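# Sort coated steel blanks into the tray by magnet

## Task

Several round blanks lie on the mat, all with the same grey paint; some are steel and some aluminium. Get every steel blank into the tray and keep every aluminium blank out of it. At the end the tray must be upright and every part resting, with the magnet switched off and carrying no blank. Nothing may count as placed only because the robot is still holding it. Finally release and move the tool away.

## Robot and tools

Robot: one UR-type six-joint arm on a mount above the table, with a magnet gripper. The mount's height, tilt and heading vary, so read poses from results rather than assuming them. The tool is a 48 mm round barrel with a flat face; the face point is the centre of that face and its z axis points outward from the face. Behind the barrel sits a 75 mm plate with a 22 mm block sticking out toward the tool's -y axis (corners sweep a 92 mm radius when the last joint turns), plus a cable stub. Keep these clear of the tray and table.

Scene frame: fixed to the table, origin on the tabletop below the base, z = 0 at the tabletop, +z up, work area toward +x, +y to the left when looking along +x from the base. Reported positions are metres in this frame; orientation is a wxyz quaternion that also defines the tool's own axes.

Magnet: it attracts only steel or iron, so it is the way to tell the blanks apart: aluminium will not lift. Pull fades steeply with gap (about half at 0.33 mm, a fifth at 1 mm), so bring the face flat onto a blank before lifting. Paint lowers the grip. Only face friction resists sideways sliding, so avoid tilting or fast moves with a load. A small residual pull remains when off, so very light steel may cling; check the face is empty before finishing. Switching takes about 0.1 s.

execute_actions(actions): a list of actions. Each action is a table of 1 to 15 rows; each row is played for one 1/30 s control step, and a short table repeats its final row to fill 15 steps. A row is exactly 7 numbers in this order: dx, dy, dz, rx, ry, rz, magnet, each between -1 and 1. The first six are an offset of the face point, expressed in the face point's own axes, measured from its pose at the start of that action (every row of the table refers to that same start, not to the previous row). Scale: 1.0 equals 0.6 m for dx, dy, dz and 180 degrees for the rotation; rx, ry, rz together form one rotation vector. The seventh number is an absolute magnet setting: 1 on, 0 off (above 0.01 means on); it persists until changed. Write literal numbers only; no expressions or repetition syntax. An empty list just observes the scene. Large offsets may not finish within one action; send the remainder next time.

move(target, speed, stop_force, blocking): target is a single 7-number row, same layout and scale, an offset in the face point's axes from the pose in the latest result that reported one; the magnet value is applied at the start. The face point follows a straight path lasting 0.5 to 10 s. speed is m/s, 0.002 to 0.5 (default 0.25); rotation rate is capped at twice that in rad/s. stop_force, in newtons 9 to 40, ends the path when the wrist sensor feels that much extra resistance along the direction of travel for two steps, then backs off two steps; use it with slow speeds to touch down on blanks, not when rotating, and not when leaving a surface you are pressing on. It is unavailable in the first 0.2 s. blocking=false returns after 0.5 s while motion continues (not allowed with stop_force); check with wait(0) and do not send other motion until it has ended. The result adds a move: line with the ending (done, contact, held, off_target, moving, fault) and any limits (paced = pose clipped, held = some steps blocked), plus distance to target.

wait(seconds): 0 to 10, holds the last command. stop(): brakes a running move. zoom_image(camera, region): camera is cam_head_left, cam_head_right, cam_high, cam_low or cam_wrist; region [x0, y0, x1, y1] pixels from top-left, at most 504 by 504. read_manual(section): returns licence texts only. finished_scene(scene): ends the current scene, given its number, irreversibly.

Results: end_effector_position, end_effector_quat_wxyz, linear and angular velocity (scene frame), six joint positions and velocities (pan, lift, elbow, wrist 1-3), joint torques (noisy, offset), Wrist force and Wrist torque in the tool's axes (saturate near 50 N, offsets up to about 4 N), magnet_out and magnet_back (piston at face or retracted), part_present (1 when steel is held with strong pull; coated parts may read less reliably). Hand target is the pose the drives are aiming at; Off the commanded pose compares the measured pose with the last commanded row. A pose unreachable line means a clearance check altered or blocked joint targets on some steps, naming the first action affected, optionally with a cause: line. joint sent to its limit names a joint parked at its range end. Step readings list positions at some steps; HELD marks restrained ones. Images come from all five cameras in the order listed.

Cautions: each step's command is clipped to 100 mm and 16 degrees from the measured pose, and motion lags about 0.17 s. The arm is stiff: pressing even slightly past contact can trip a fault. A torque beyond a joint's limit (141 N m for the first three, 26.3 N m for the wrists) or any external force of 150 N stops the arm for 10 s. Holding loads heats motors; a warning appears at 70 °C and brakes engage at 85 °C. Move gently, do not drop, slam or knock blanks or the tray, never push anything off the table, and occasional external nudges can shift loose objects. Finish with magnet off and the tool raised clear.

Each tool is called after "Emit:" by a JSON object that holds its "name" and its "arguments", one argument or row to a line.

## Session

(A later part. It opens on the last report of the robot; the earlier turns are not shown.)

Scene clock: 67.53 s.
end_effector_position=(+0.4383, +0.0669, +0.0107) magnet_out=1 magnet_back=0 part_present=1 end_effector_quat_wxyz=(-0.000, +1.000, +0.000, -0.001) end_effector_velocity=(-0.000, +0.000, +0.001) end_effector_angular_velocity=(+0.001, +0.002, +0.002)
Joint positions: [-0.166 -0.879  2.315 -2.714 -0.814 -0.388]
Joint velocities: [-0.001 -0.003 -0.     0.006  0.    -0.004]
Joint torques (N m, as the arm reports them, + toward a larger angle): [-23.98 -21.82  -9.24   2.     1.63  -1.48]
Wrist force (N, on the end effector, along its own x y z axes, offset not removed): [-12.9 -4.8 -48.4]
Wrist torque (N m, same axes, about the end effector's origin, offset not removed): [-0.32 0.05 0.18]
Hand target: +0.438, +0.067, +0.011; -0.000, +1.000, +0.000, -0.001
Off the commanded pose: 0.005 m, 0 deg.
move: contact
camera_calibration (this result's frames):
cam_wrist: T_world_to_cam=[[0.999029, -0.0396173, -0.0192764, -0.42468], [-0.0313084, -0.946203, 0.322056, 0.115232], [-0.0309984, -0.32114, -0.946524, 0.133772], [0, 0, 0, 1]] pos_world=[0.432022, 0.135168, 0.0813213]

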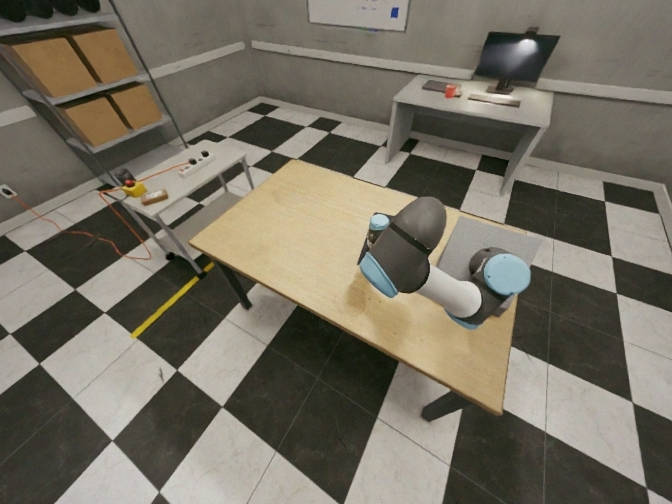

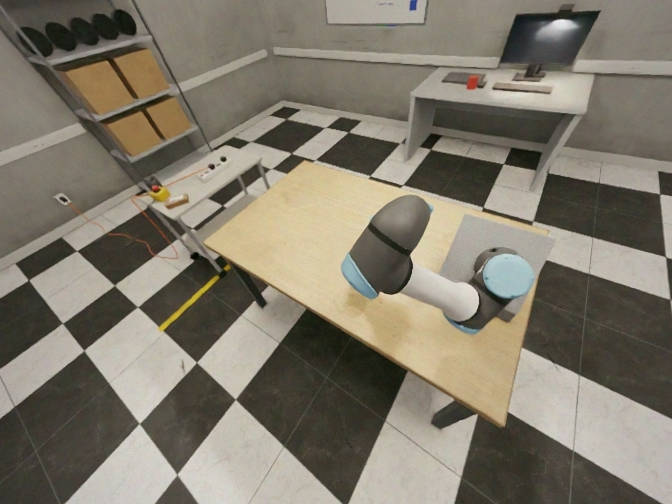

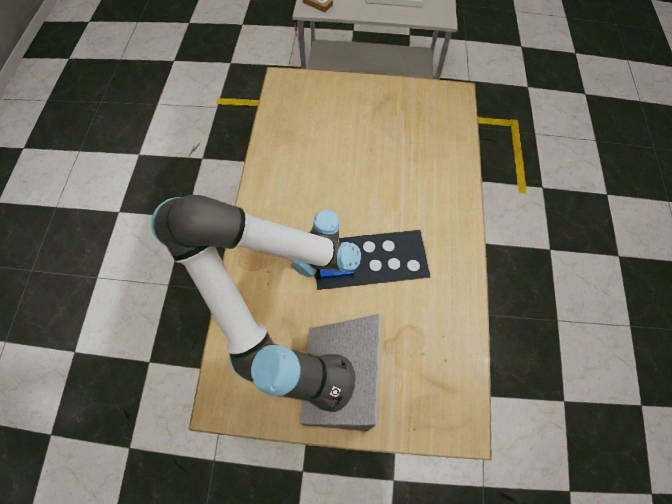

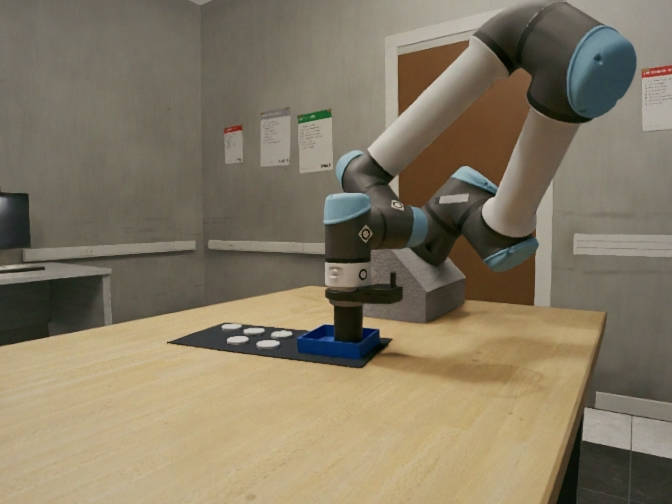

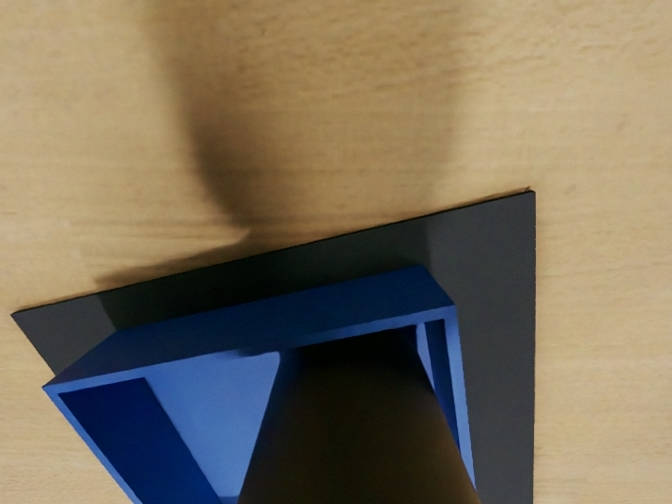

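Emit:
{"name": "move", "arguments": {
  "target": [0,0,-0.052,0,0,0,0],
  "speed": 0.1
}}

Emit:
{"name": "move", "arguments": {
  "target": [0.0862,0.2248,0,0,0,0,0],
  "speed": 0.25
}}

Scene clock: 70.37 s.
end_effector_position=(+0.4382, +0.0669, +0.0416) magnet_out=0 magnet_back=1 part_present=0 end_effector_quat_wxyz=(-0.000, +1.000, +0.000, -0.001) end_effector_velocity=(+0.001, +0.000, +0.003) end_effector_angular_velocity=(+0.000, -0.001, +0.002)
Joint positions: [-0.217 -0.959  2.32  -2.595 -0.829 -0.453]
Joint velocities: [-0.003 -0.006 -0.001  0.01  -0.001 -0.006]
Joint torques (N m, as the arm reports them, + toward a larger angle): [-34.61 -33.95 -17.73   0.6   -1.92  -1.6 ]
Wrist force (N, on the end effector, along its own x y z axes, offset not removed): [-1.8 0.0 -1.3]
Wrist torque (N m, same axes, about the end effector's origin, offset not removed): [0.15 0.11 0.01]
Hand target: +0.438, +0.067, +0.042; -0.000, +1.000, +0.000, -0.001
Off the commanded pose: 0.000 m, 0 deg.
move: done
camera_calibration (this result's frames):
cam_wrist: T_world_to_cam=[[0.999025, -0.0397102, -0.0192873, -0.424063], [-0.0313951, -0.946223, 0.321987, 0.105314], [-0.0310362, -0.321067, -0.946548, 0.163008], [0, 0, 0, 1]] pos_world=[0.432015, 0.135147, 0.112206]

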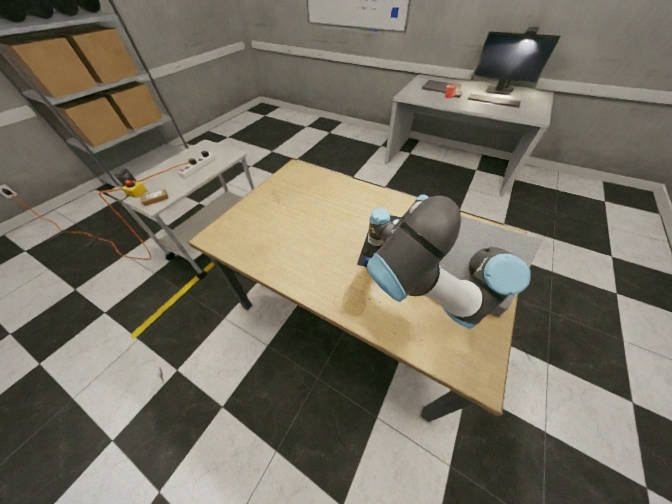

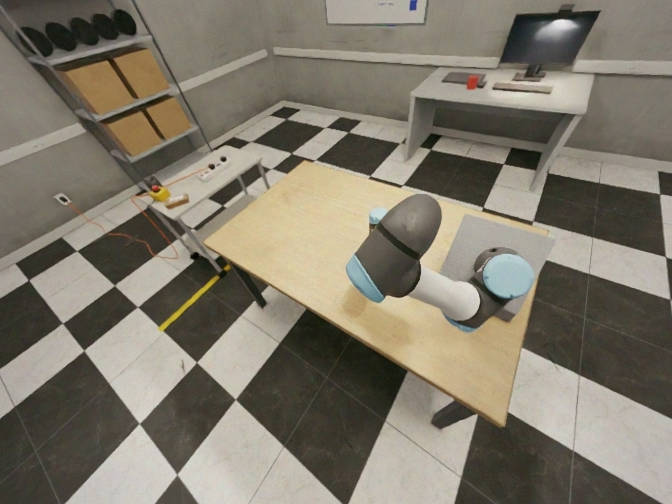

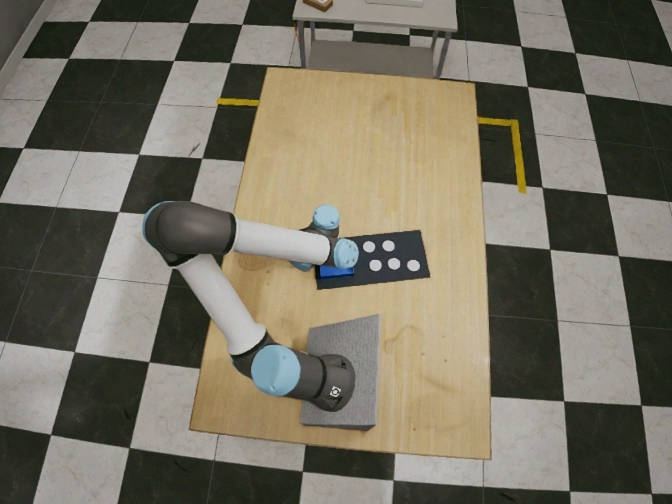

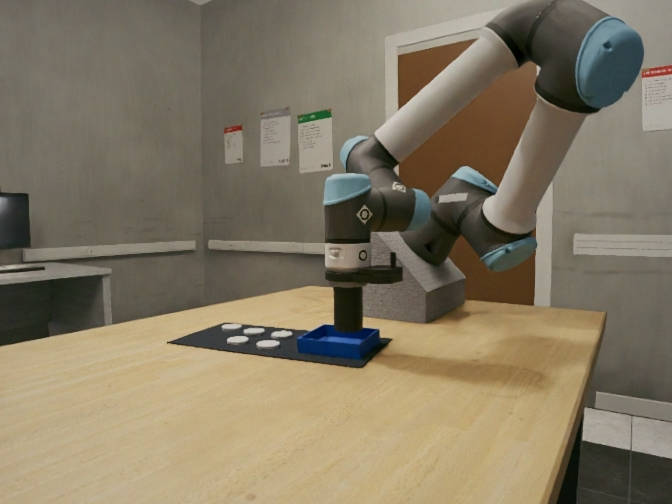

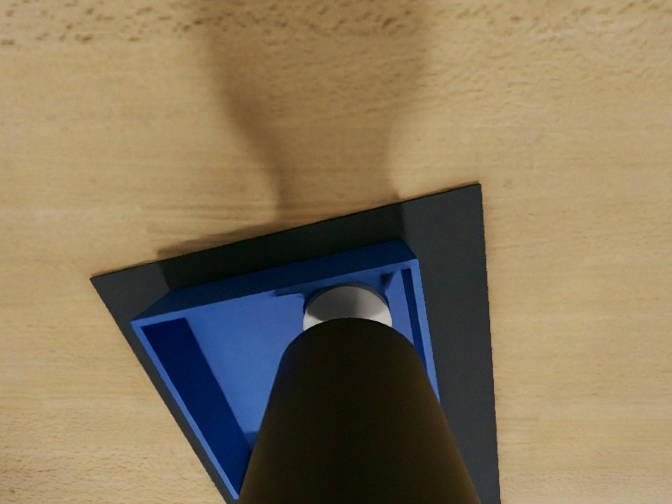

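Scene clock: 71.63 s.
end_effector_position=(+0.4897, -0.0677, +0.0414) magnet_out=0 magnet_back=1 part_present=0 end_effector_quat_wxyz=(-0.000, +1.000, +0.000, -0.001) end_effector_velocity=(+0.001, -0.002, -0.001) end_effector_angular_velocity=(+0.000, +0.002, +0.000)
Joint positions: [-0.365 -0.674  2.089 -2.531 -0.886 -0.634]
Joint velocities: [-0.     0.006 -0.006  0.002 -0.001 -0.002]
Joint torques (N m, as the arm reports them, + toward a larger angle): [-39.95 -15.84 -20.96   0.73  -1.56  -1.72]
Wrist force (N, on the end effector, along its own x y z axes, offset not removed): [-1.2 1.5 -1.4]
Wrist torque (N m, same axes, about the end effector's origin, offset not removed): [0.11 0.17 -0.01]
Hand target: +0.490, -0.068, +0.041; -0.000, +1.000, +0.000, -0.001
Off the commanded pose: 0.000 m, 0 deg.
move: done
camera_calibration (this result's frames):
cam_wrist: T_world_to_cam=[[0.999025, -0.0396708, -0.0193709, -0.480765], [-0.0313374, -0.946293, 0.321789, -0.0203366], [-0.0310962, -0.320868, -0.946613, 0.121249], [0, 0, 0, 1]] pos_world=[0.483429, 0.000588232, 0.112007]

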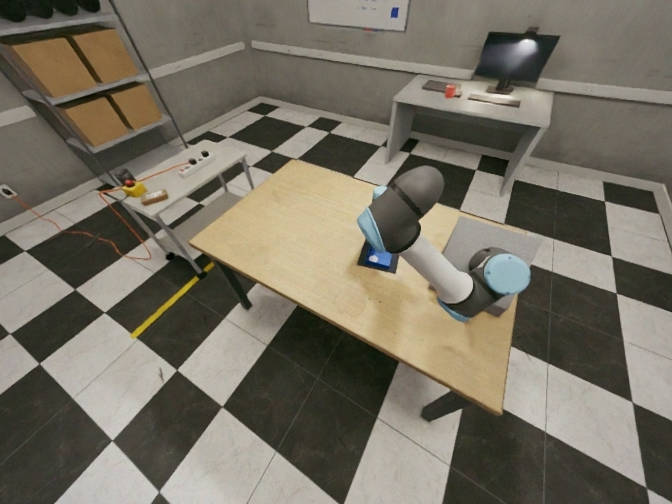

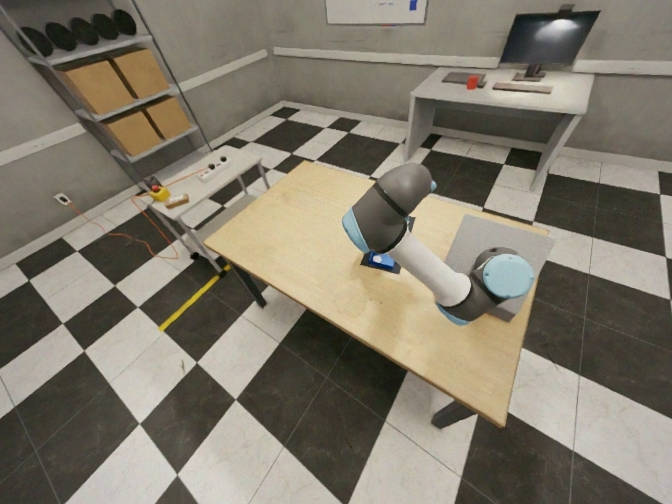

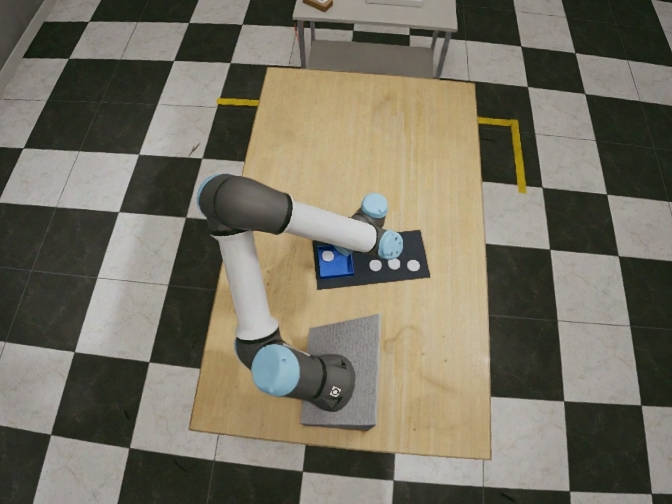

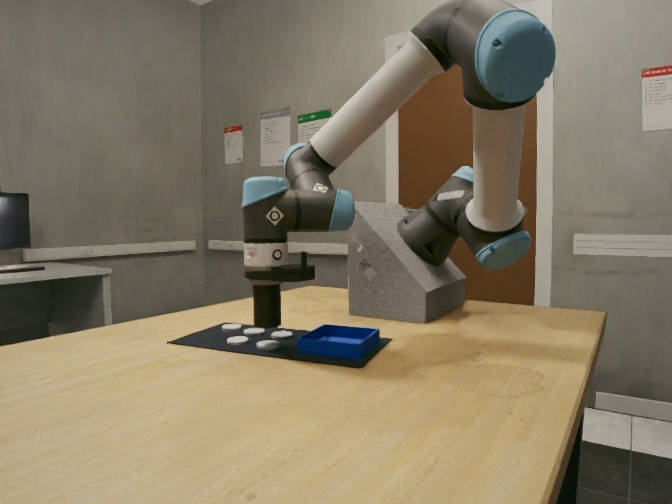

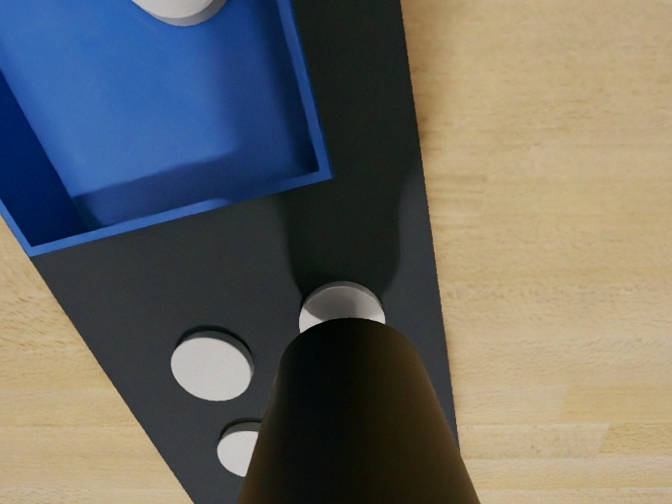

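Emit:
{"name": "move", "arguments": {
  "target": [-0.004,0,0.0547,0,0,0,0],
  "speed": 0.08
}}

Emit:
{"name": "execute_actions", "arguments": {
  "actions": [
    [[0,0,0,0,0,0,1],[0,0,0,0,0,0,1],[0,0,0,0,0,0,1],[0,0,0,0,0,0,1],[0,0,0,0,0,0,1],[0,0,-0.003,0,0,0,1],[0,0,-0.006,0,0,0,1],[0,0,-0.01,0,0,0,1],[0,0,-0.015,0,0,0,1],[0,0,-0.02,0,0,0,1]]
  ]
}}

Scene clock: 74.37 s.
end_effector_position=(+0.4872, -0.0676, +0.0089) magnet_out=0 magnet_back=1 part_present=0 end_effector_quat_wxyz=(-0.000, +1.000, +0.000, -0.001) end_effector_velocity=(+0.000, -0.000, -0.002) end_effector_angular_velocity=(+0.000, -0.002, -0.002)
Joint positions: [-0.324 -0.608  2.088 -2.626 -0.869 -0.585]
Joint velocities: [ 0.002  0.005 -0.    -0.008  0.002  0.005]
Joint torques (N m, as the arm reports them, + toward a larger angle): [-27.68 -14.78 -18.24  -5.48   1.91   2.21]
Wrist force (N, on the end effector, along its own x y z axes, offset not removed): [1.8 -2.1 -0.2]
Wrist torque (N m, same axes, about the end effector's origin, offset not removed): [-0.33 -0.05 0.03]
Hand target: +0.487, -0.068, +0.009; -0.000, +1.000, +0.000, -0.001
Off the commanded pose: 0.000 m, 0 deg.
move: done
camera_calibration (this result's frames):
cam_wrist: T_world_to_cam=[[0.999024, -0.0396697, -0.0194194, -0.478935], [-0.0313204, -0.946289, 0.321801, -0.00992384], [-0.0311421, -0.320879, -0.946608, 0.0904255], [0, 0, 0, 1]] pos_world=[0.480973, 0.000625597, 0.0794904]

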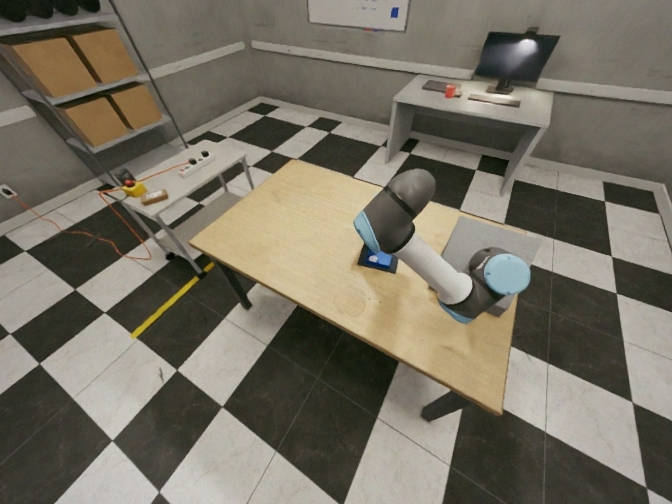

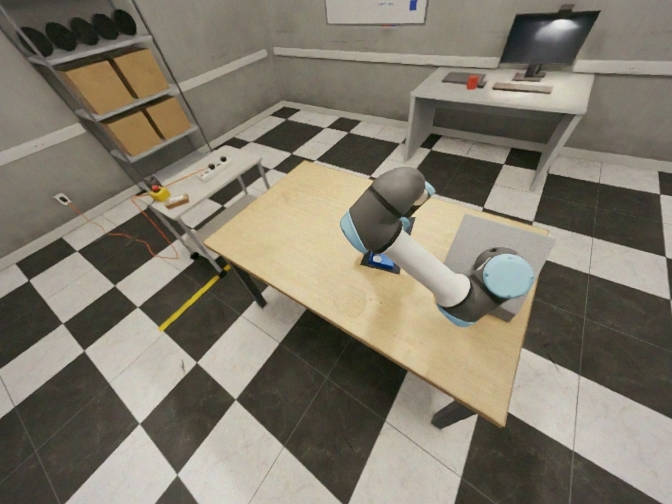

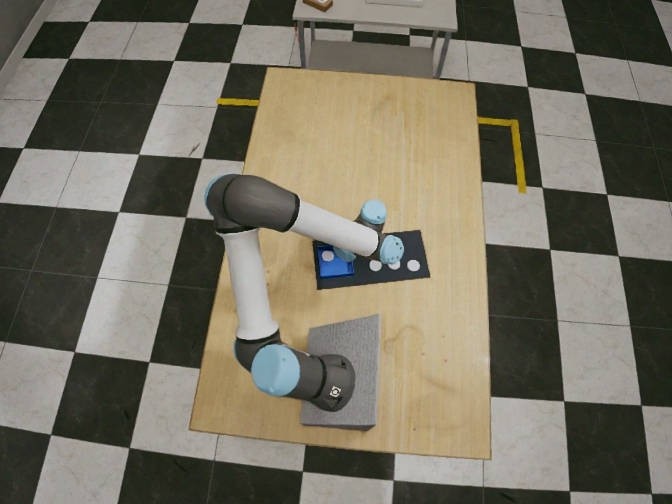

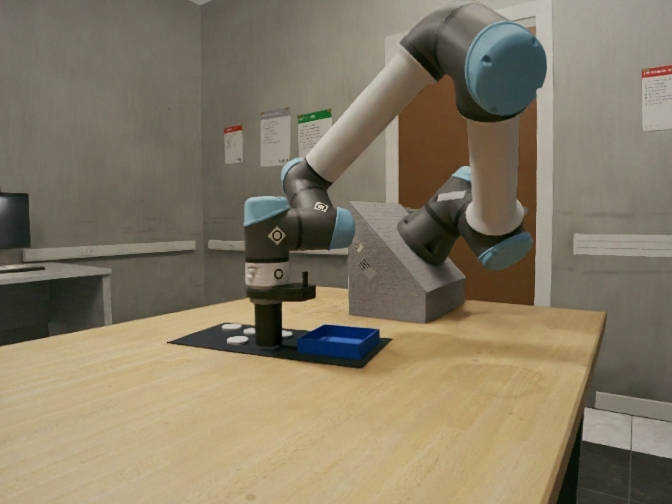

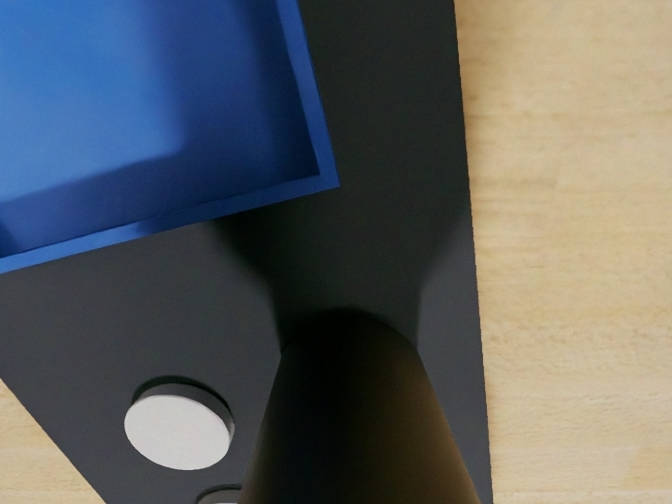

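Scene clock: 74.87 s.
end_effector_position=(+0.4873, -0.0677, +0.0183) magnet_out=1 magnet_back=0 part_present=0 end_effector_quat_wxyz=(-0.000, +1.000, +0.000, -0.001) end_effector_velocity=(-0.001, -0.000, +0.022) end_effector_angular_velocity=(-0.000, +0.001, -0.001)
Joint positions: [-0.336 -0.628  2.091 -2.6   -0.874 -0.6  ]
Joint velocities: [-0.03  -0.045  0.007  0.062 -0.013 -0.035]
Joint torques (N m, as the arm reports them, + toward a larger angle): [-38.92 -42.38  -4.24   0.65  -2.03  -1.56]
Wrist force (N, on the end effector, along its own x y z axes, offset not removed): [-1.8 1.1 -2.2]
Wrist torque (N m, same axes, about the end effector's origin, offset not removed): [0.33 0.10 -0.01]
Hand target: +0.487, -0.068, +0.021; -0.000, +1.000, +0.000, -0.001
Off the commanded pose: 0.003 m, 0 deg.
Step readings (end_effector_position):
0: (+0.4872, -0.0676, +0.0089)
1: (+0.4872, -0.0676, +0.0088)
2: (+0.4872, -0.0676, +0.0088)
4: (+0.4872, -0.0676, +0.0088)
8: (+0.4873, -0.0676, +0.0095)
15: end_effector_position above
camera_calibration (this result's frames):
cam_wrist: T_world_to_cam=[[0.999028, -0.039686, -0.0191641, -0.47882], [-0.0314154, -0.94626, 0.321877, -0.0129273], [-0.0309082, -0.320962, -0.946588, 0.0992188], [0, 0, 0, 1]] pos_world=[0.481015, 0.00061036, 0.0889041]

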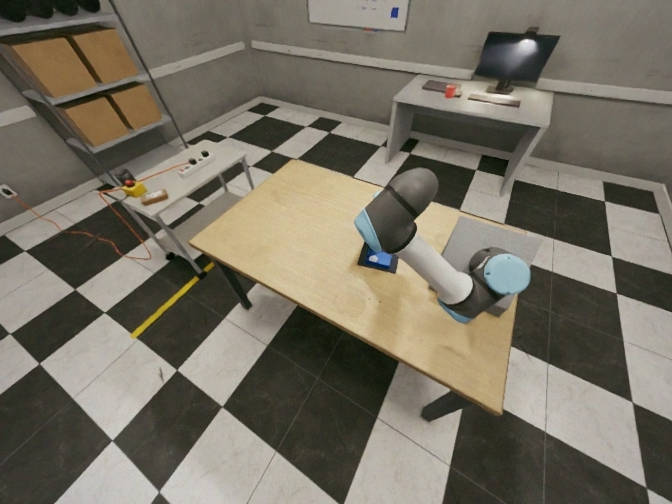

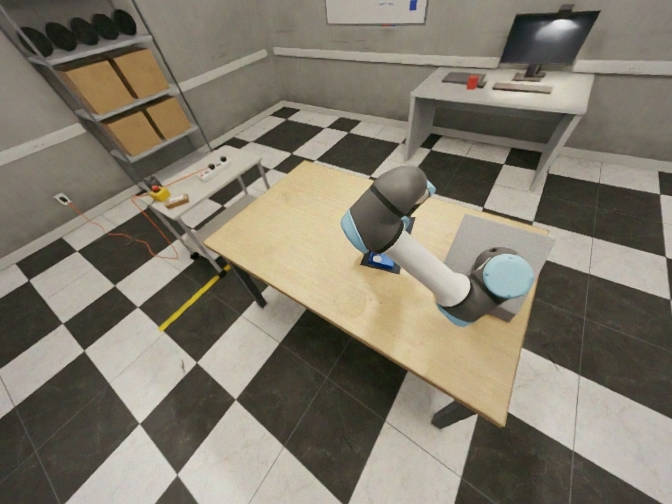

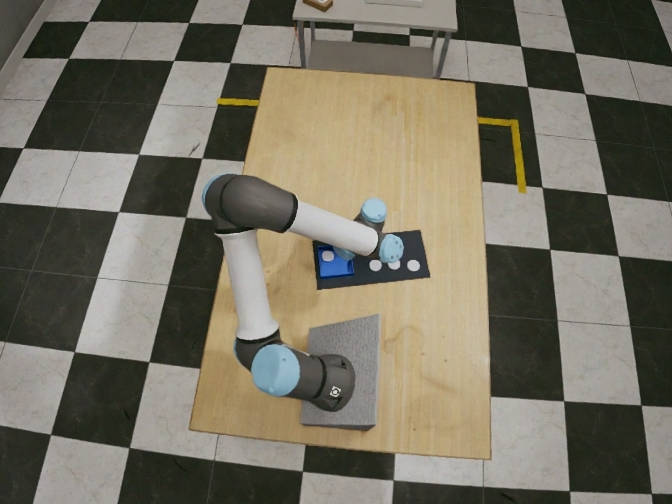

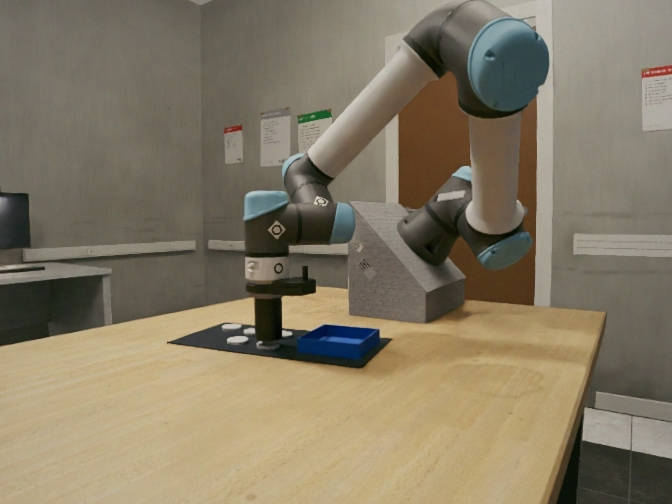

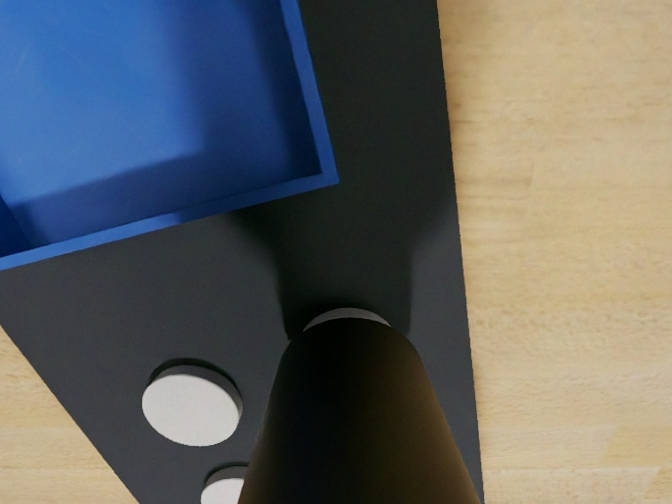

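Emit:
{"name": "move", "arguments": {
  "target": [0.0178,0.1088,0.0155,0,0,0,0],
  "speed": 0.15
}}

Emit:
{"name": "execute_actions", "arguments": {
  "actions": [
    [[0,0,0,0,0,0,1],[0,0,0,0,0,0,1],[0,0,0,0,0,0,1],[0,0,0,0,0,0,1],[0,0,0,0,0,0,1],[0,0,-0.003,0,0,0,1],[0,0,-0.006,0,0,0,1],[0,0,-0.01,0,0,0,1],[0,0,-0.015,0,0,0,1],[0,0,-0.02,0,0,0,1]]
  ]
}}

Scene clock: 78.47 s.
end_effector_position=(+0.4978, -0.1326, +0.0090) magnet_out=0 magnet_back=1 part_present=0 end_effector_quat_wxyz=(-0.000, +1.000, +0.000, -0.001) end_effector_velocity=(+0.001, -0.003, -0.000) end_effector_angular_velocity=(-0.000, +0.000, +0.000)
Joint positions: [-0.398 -0.494  1.983 -2.582 -0.901 -0.671]
Joint velocities: [-0.002  0.006 -0.007  0.002 -0.001 -0.002]
Joint torques (N m, as the arm reports them, + toward a larger angle): [-39.78 -19.18 -19.1    0.79  -1.73  -2.04]
Wrist force (N, on the end effector, along its own x y z axes, offset not removed): [1.1 0.9 0.1]
Wrist torque (N m, same axes, about the end effector's origin, offset not removed): [0.02 -0.12 0.08]
Hand target: +0.498, -0.133, +0.009; -0.000, +1.000, +0.000, -0.001
Off the commanded pose: 0.000 m, 0 deg.
move: done
camera_calibration (this result's frames):
cam_wrist: T_world_to_cam=[[0.999029, -0.0396653, -0.0191873, -0.492081], [-0.0313909, -0.946287, 0.321799, -0.0710448], [-0.0309209, -0.320884, -0.946614, 0.0698895], [0, 0, 0, 1]] pos_world=[0.491534, -0.0643209, 0.0795789]

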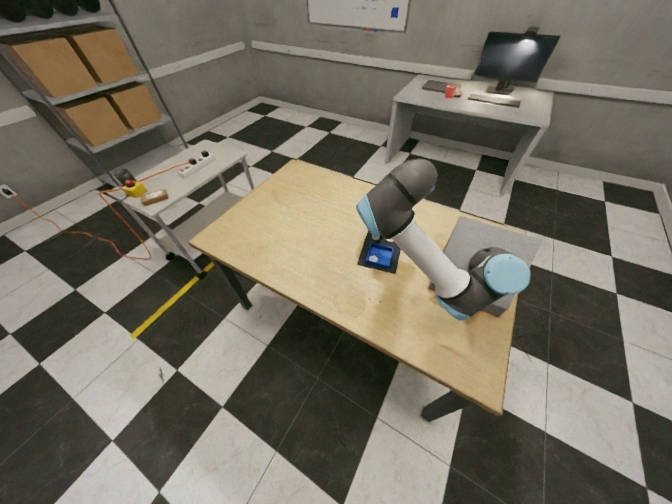

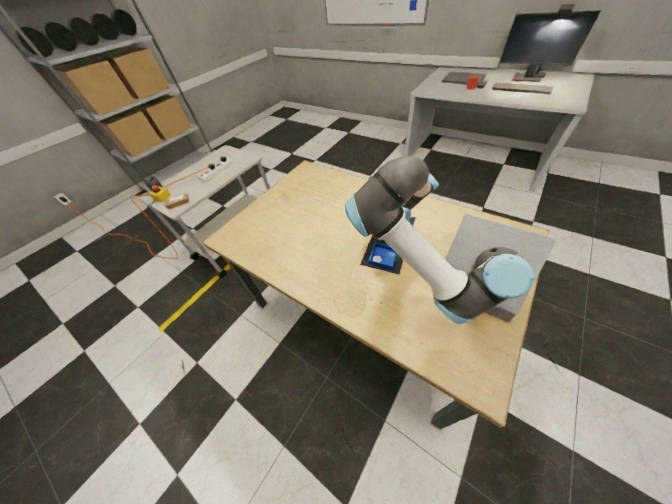

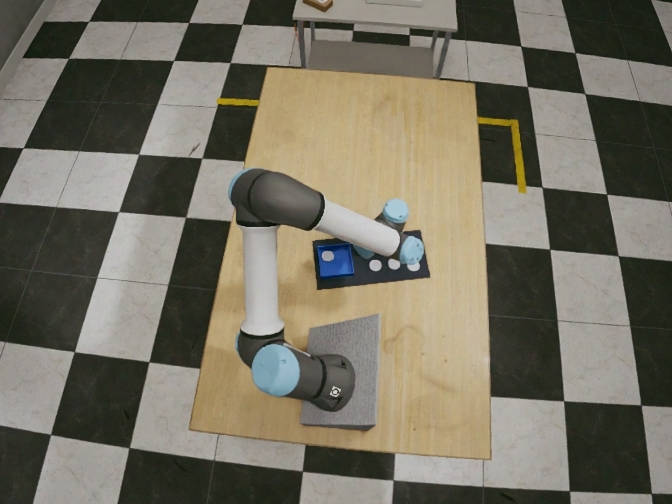

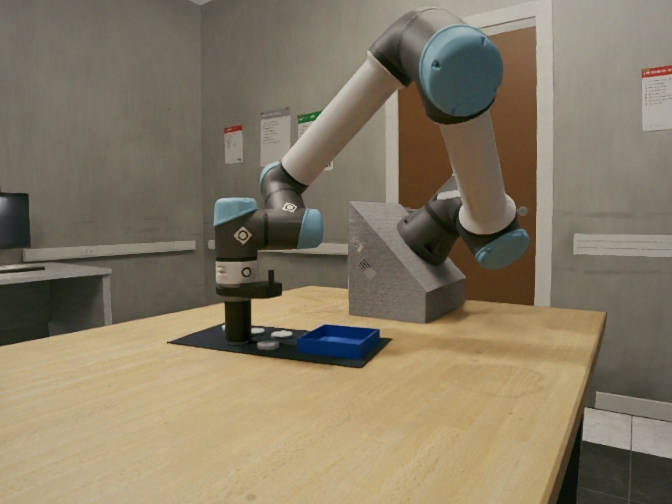

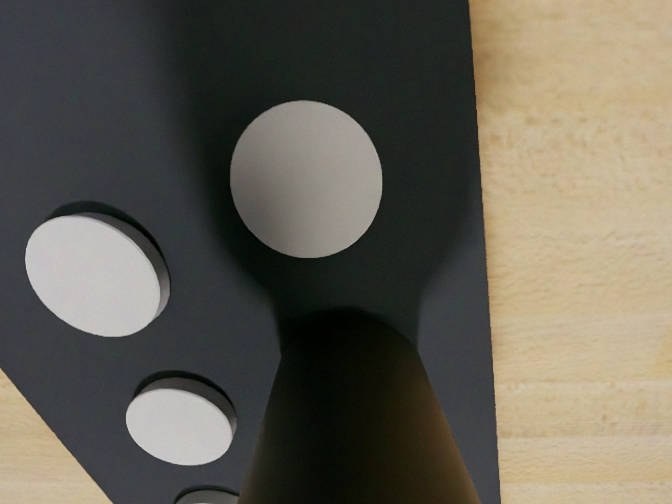

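Scene clock: 78.97 s.
end_effector_position=(+0.4978, -0.1326, +0.0184) magnet_out=1 magnet_back=0 part_present=0 end_effector_quat_wxyz=(-0.000, +1.000, +0.000, -0.001) end_effector_velocity=(+0.000, +0.000, +0.022) end_effector_angular_velocity=(+0.000, -0.000, +0.000)
Joint positions: [-0.409 -0.512  1.986 -2.559 -0.906 -0.685]
Joint velocities: [-0.027 -0.042  0.006  0.054 -0.012 -0.03 ]
Joint torques (N m, as the arm reports them, + toward a larger angle): [-40.75 -45.36  -4.21   0.81  -1.83  -1.87]
Wrist force (N, on the end effector, along its own x y z axes, offset not removed): [-0.4 2.1 2.3]
Wrist torque (N m, same axes, about the end effector's origin, offset not removed): [0.30 0.06 0.00]
Hand target: +0.498, -0.133, +0.021; -0.000, +1.000, +0.000, -0.001
Off the commanded pose: 0.003 m, 0 deg.
Step readings (end_effector_position):
0: (+0.4978, -0.1326, +0.0090)
1: (+0.4978, -0.1327, +0.0089)
2: (+0.4978, -0.1327, +0.0089)
4: (+0.4978, -0.1327, +0.0089)
8: (+0.4978, -0.1327, +0.0096)
15: end_effector_position above
camera_calibration (this result's frames):
cam_wrist: T_world_to_cam=[[0.999031, -0.0397103, -0.0190023, -0.491956], [-0.0314901, -0.946256, 0.321883, -0.0740711], [-0.0307631, -0.320973, -0.946589, 0.0787299], [0, 0, 0, 1]] pos_world=[0.491568, -0.0643558, 0.0890188]

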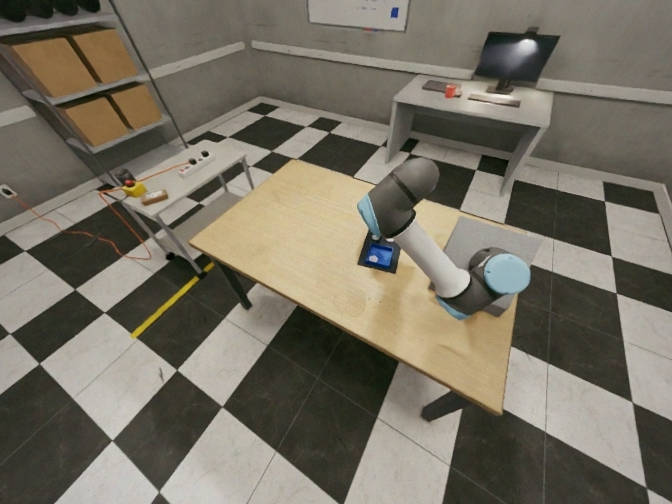

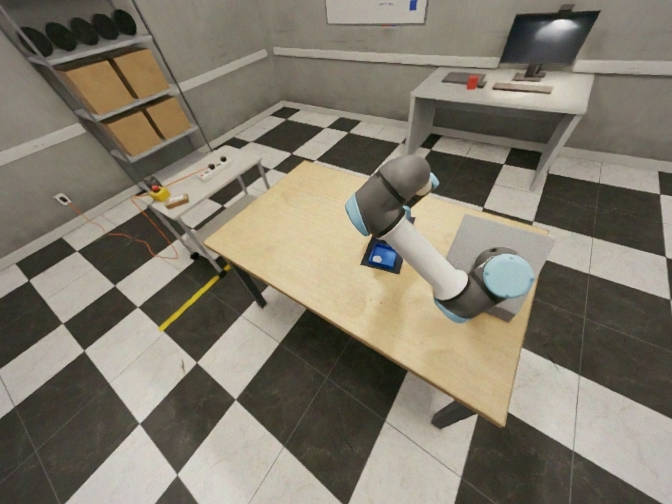

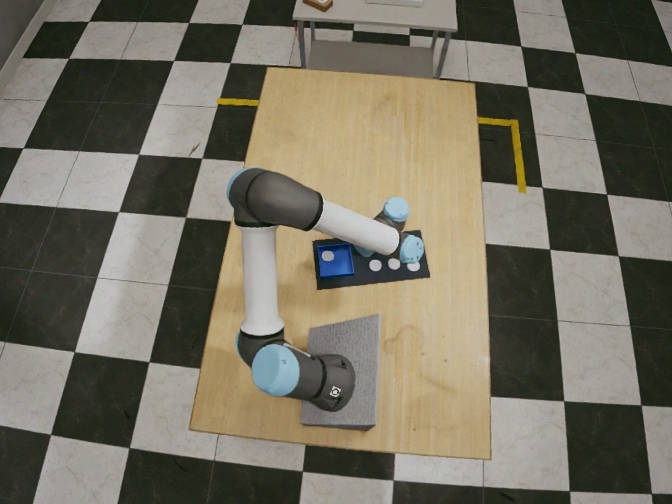

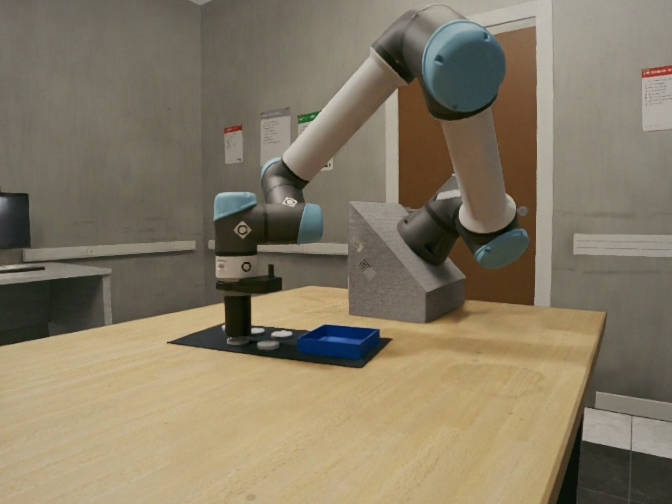

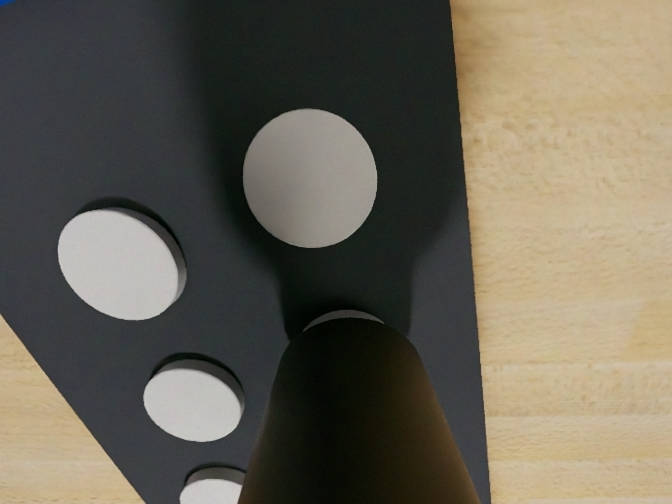

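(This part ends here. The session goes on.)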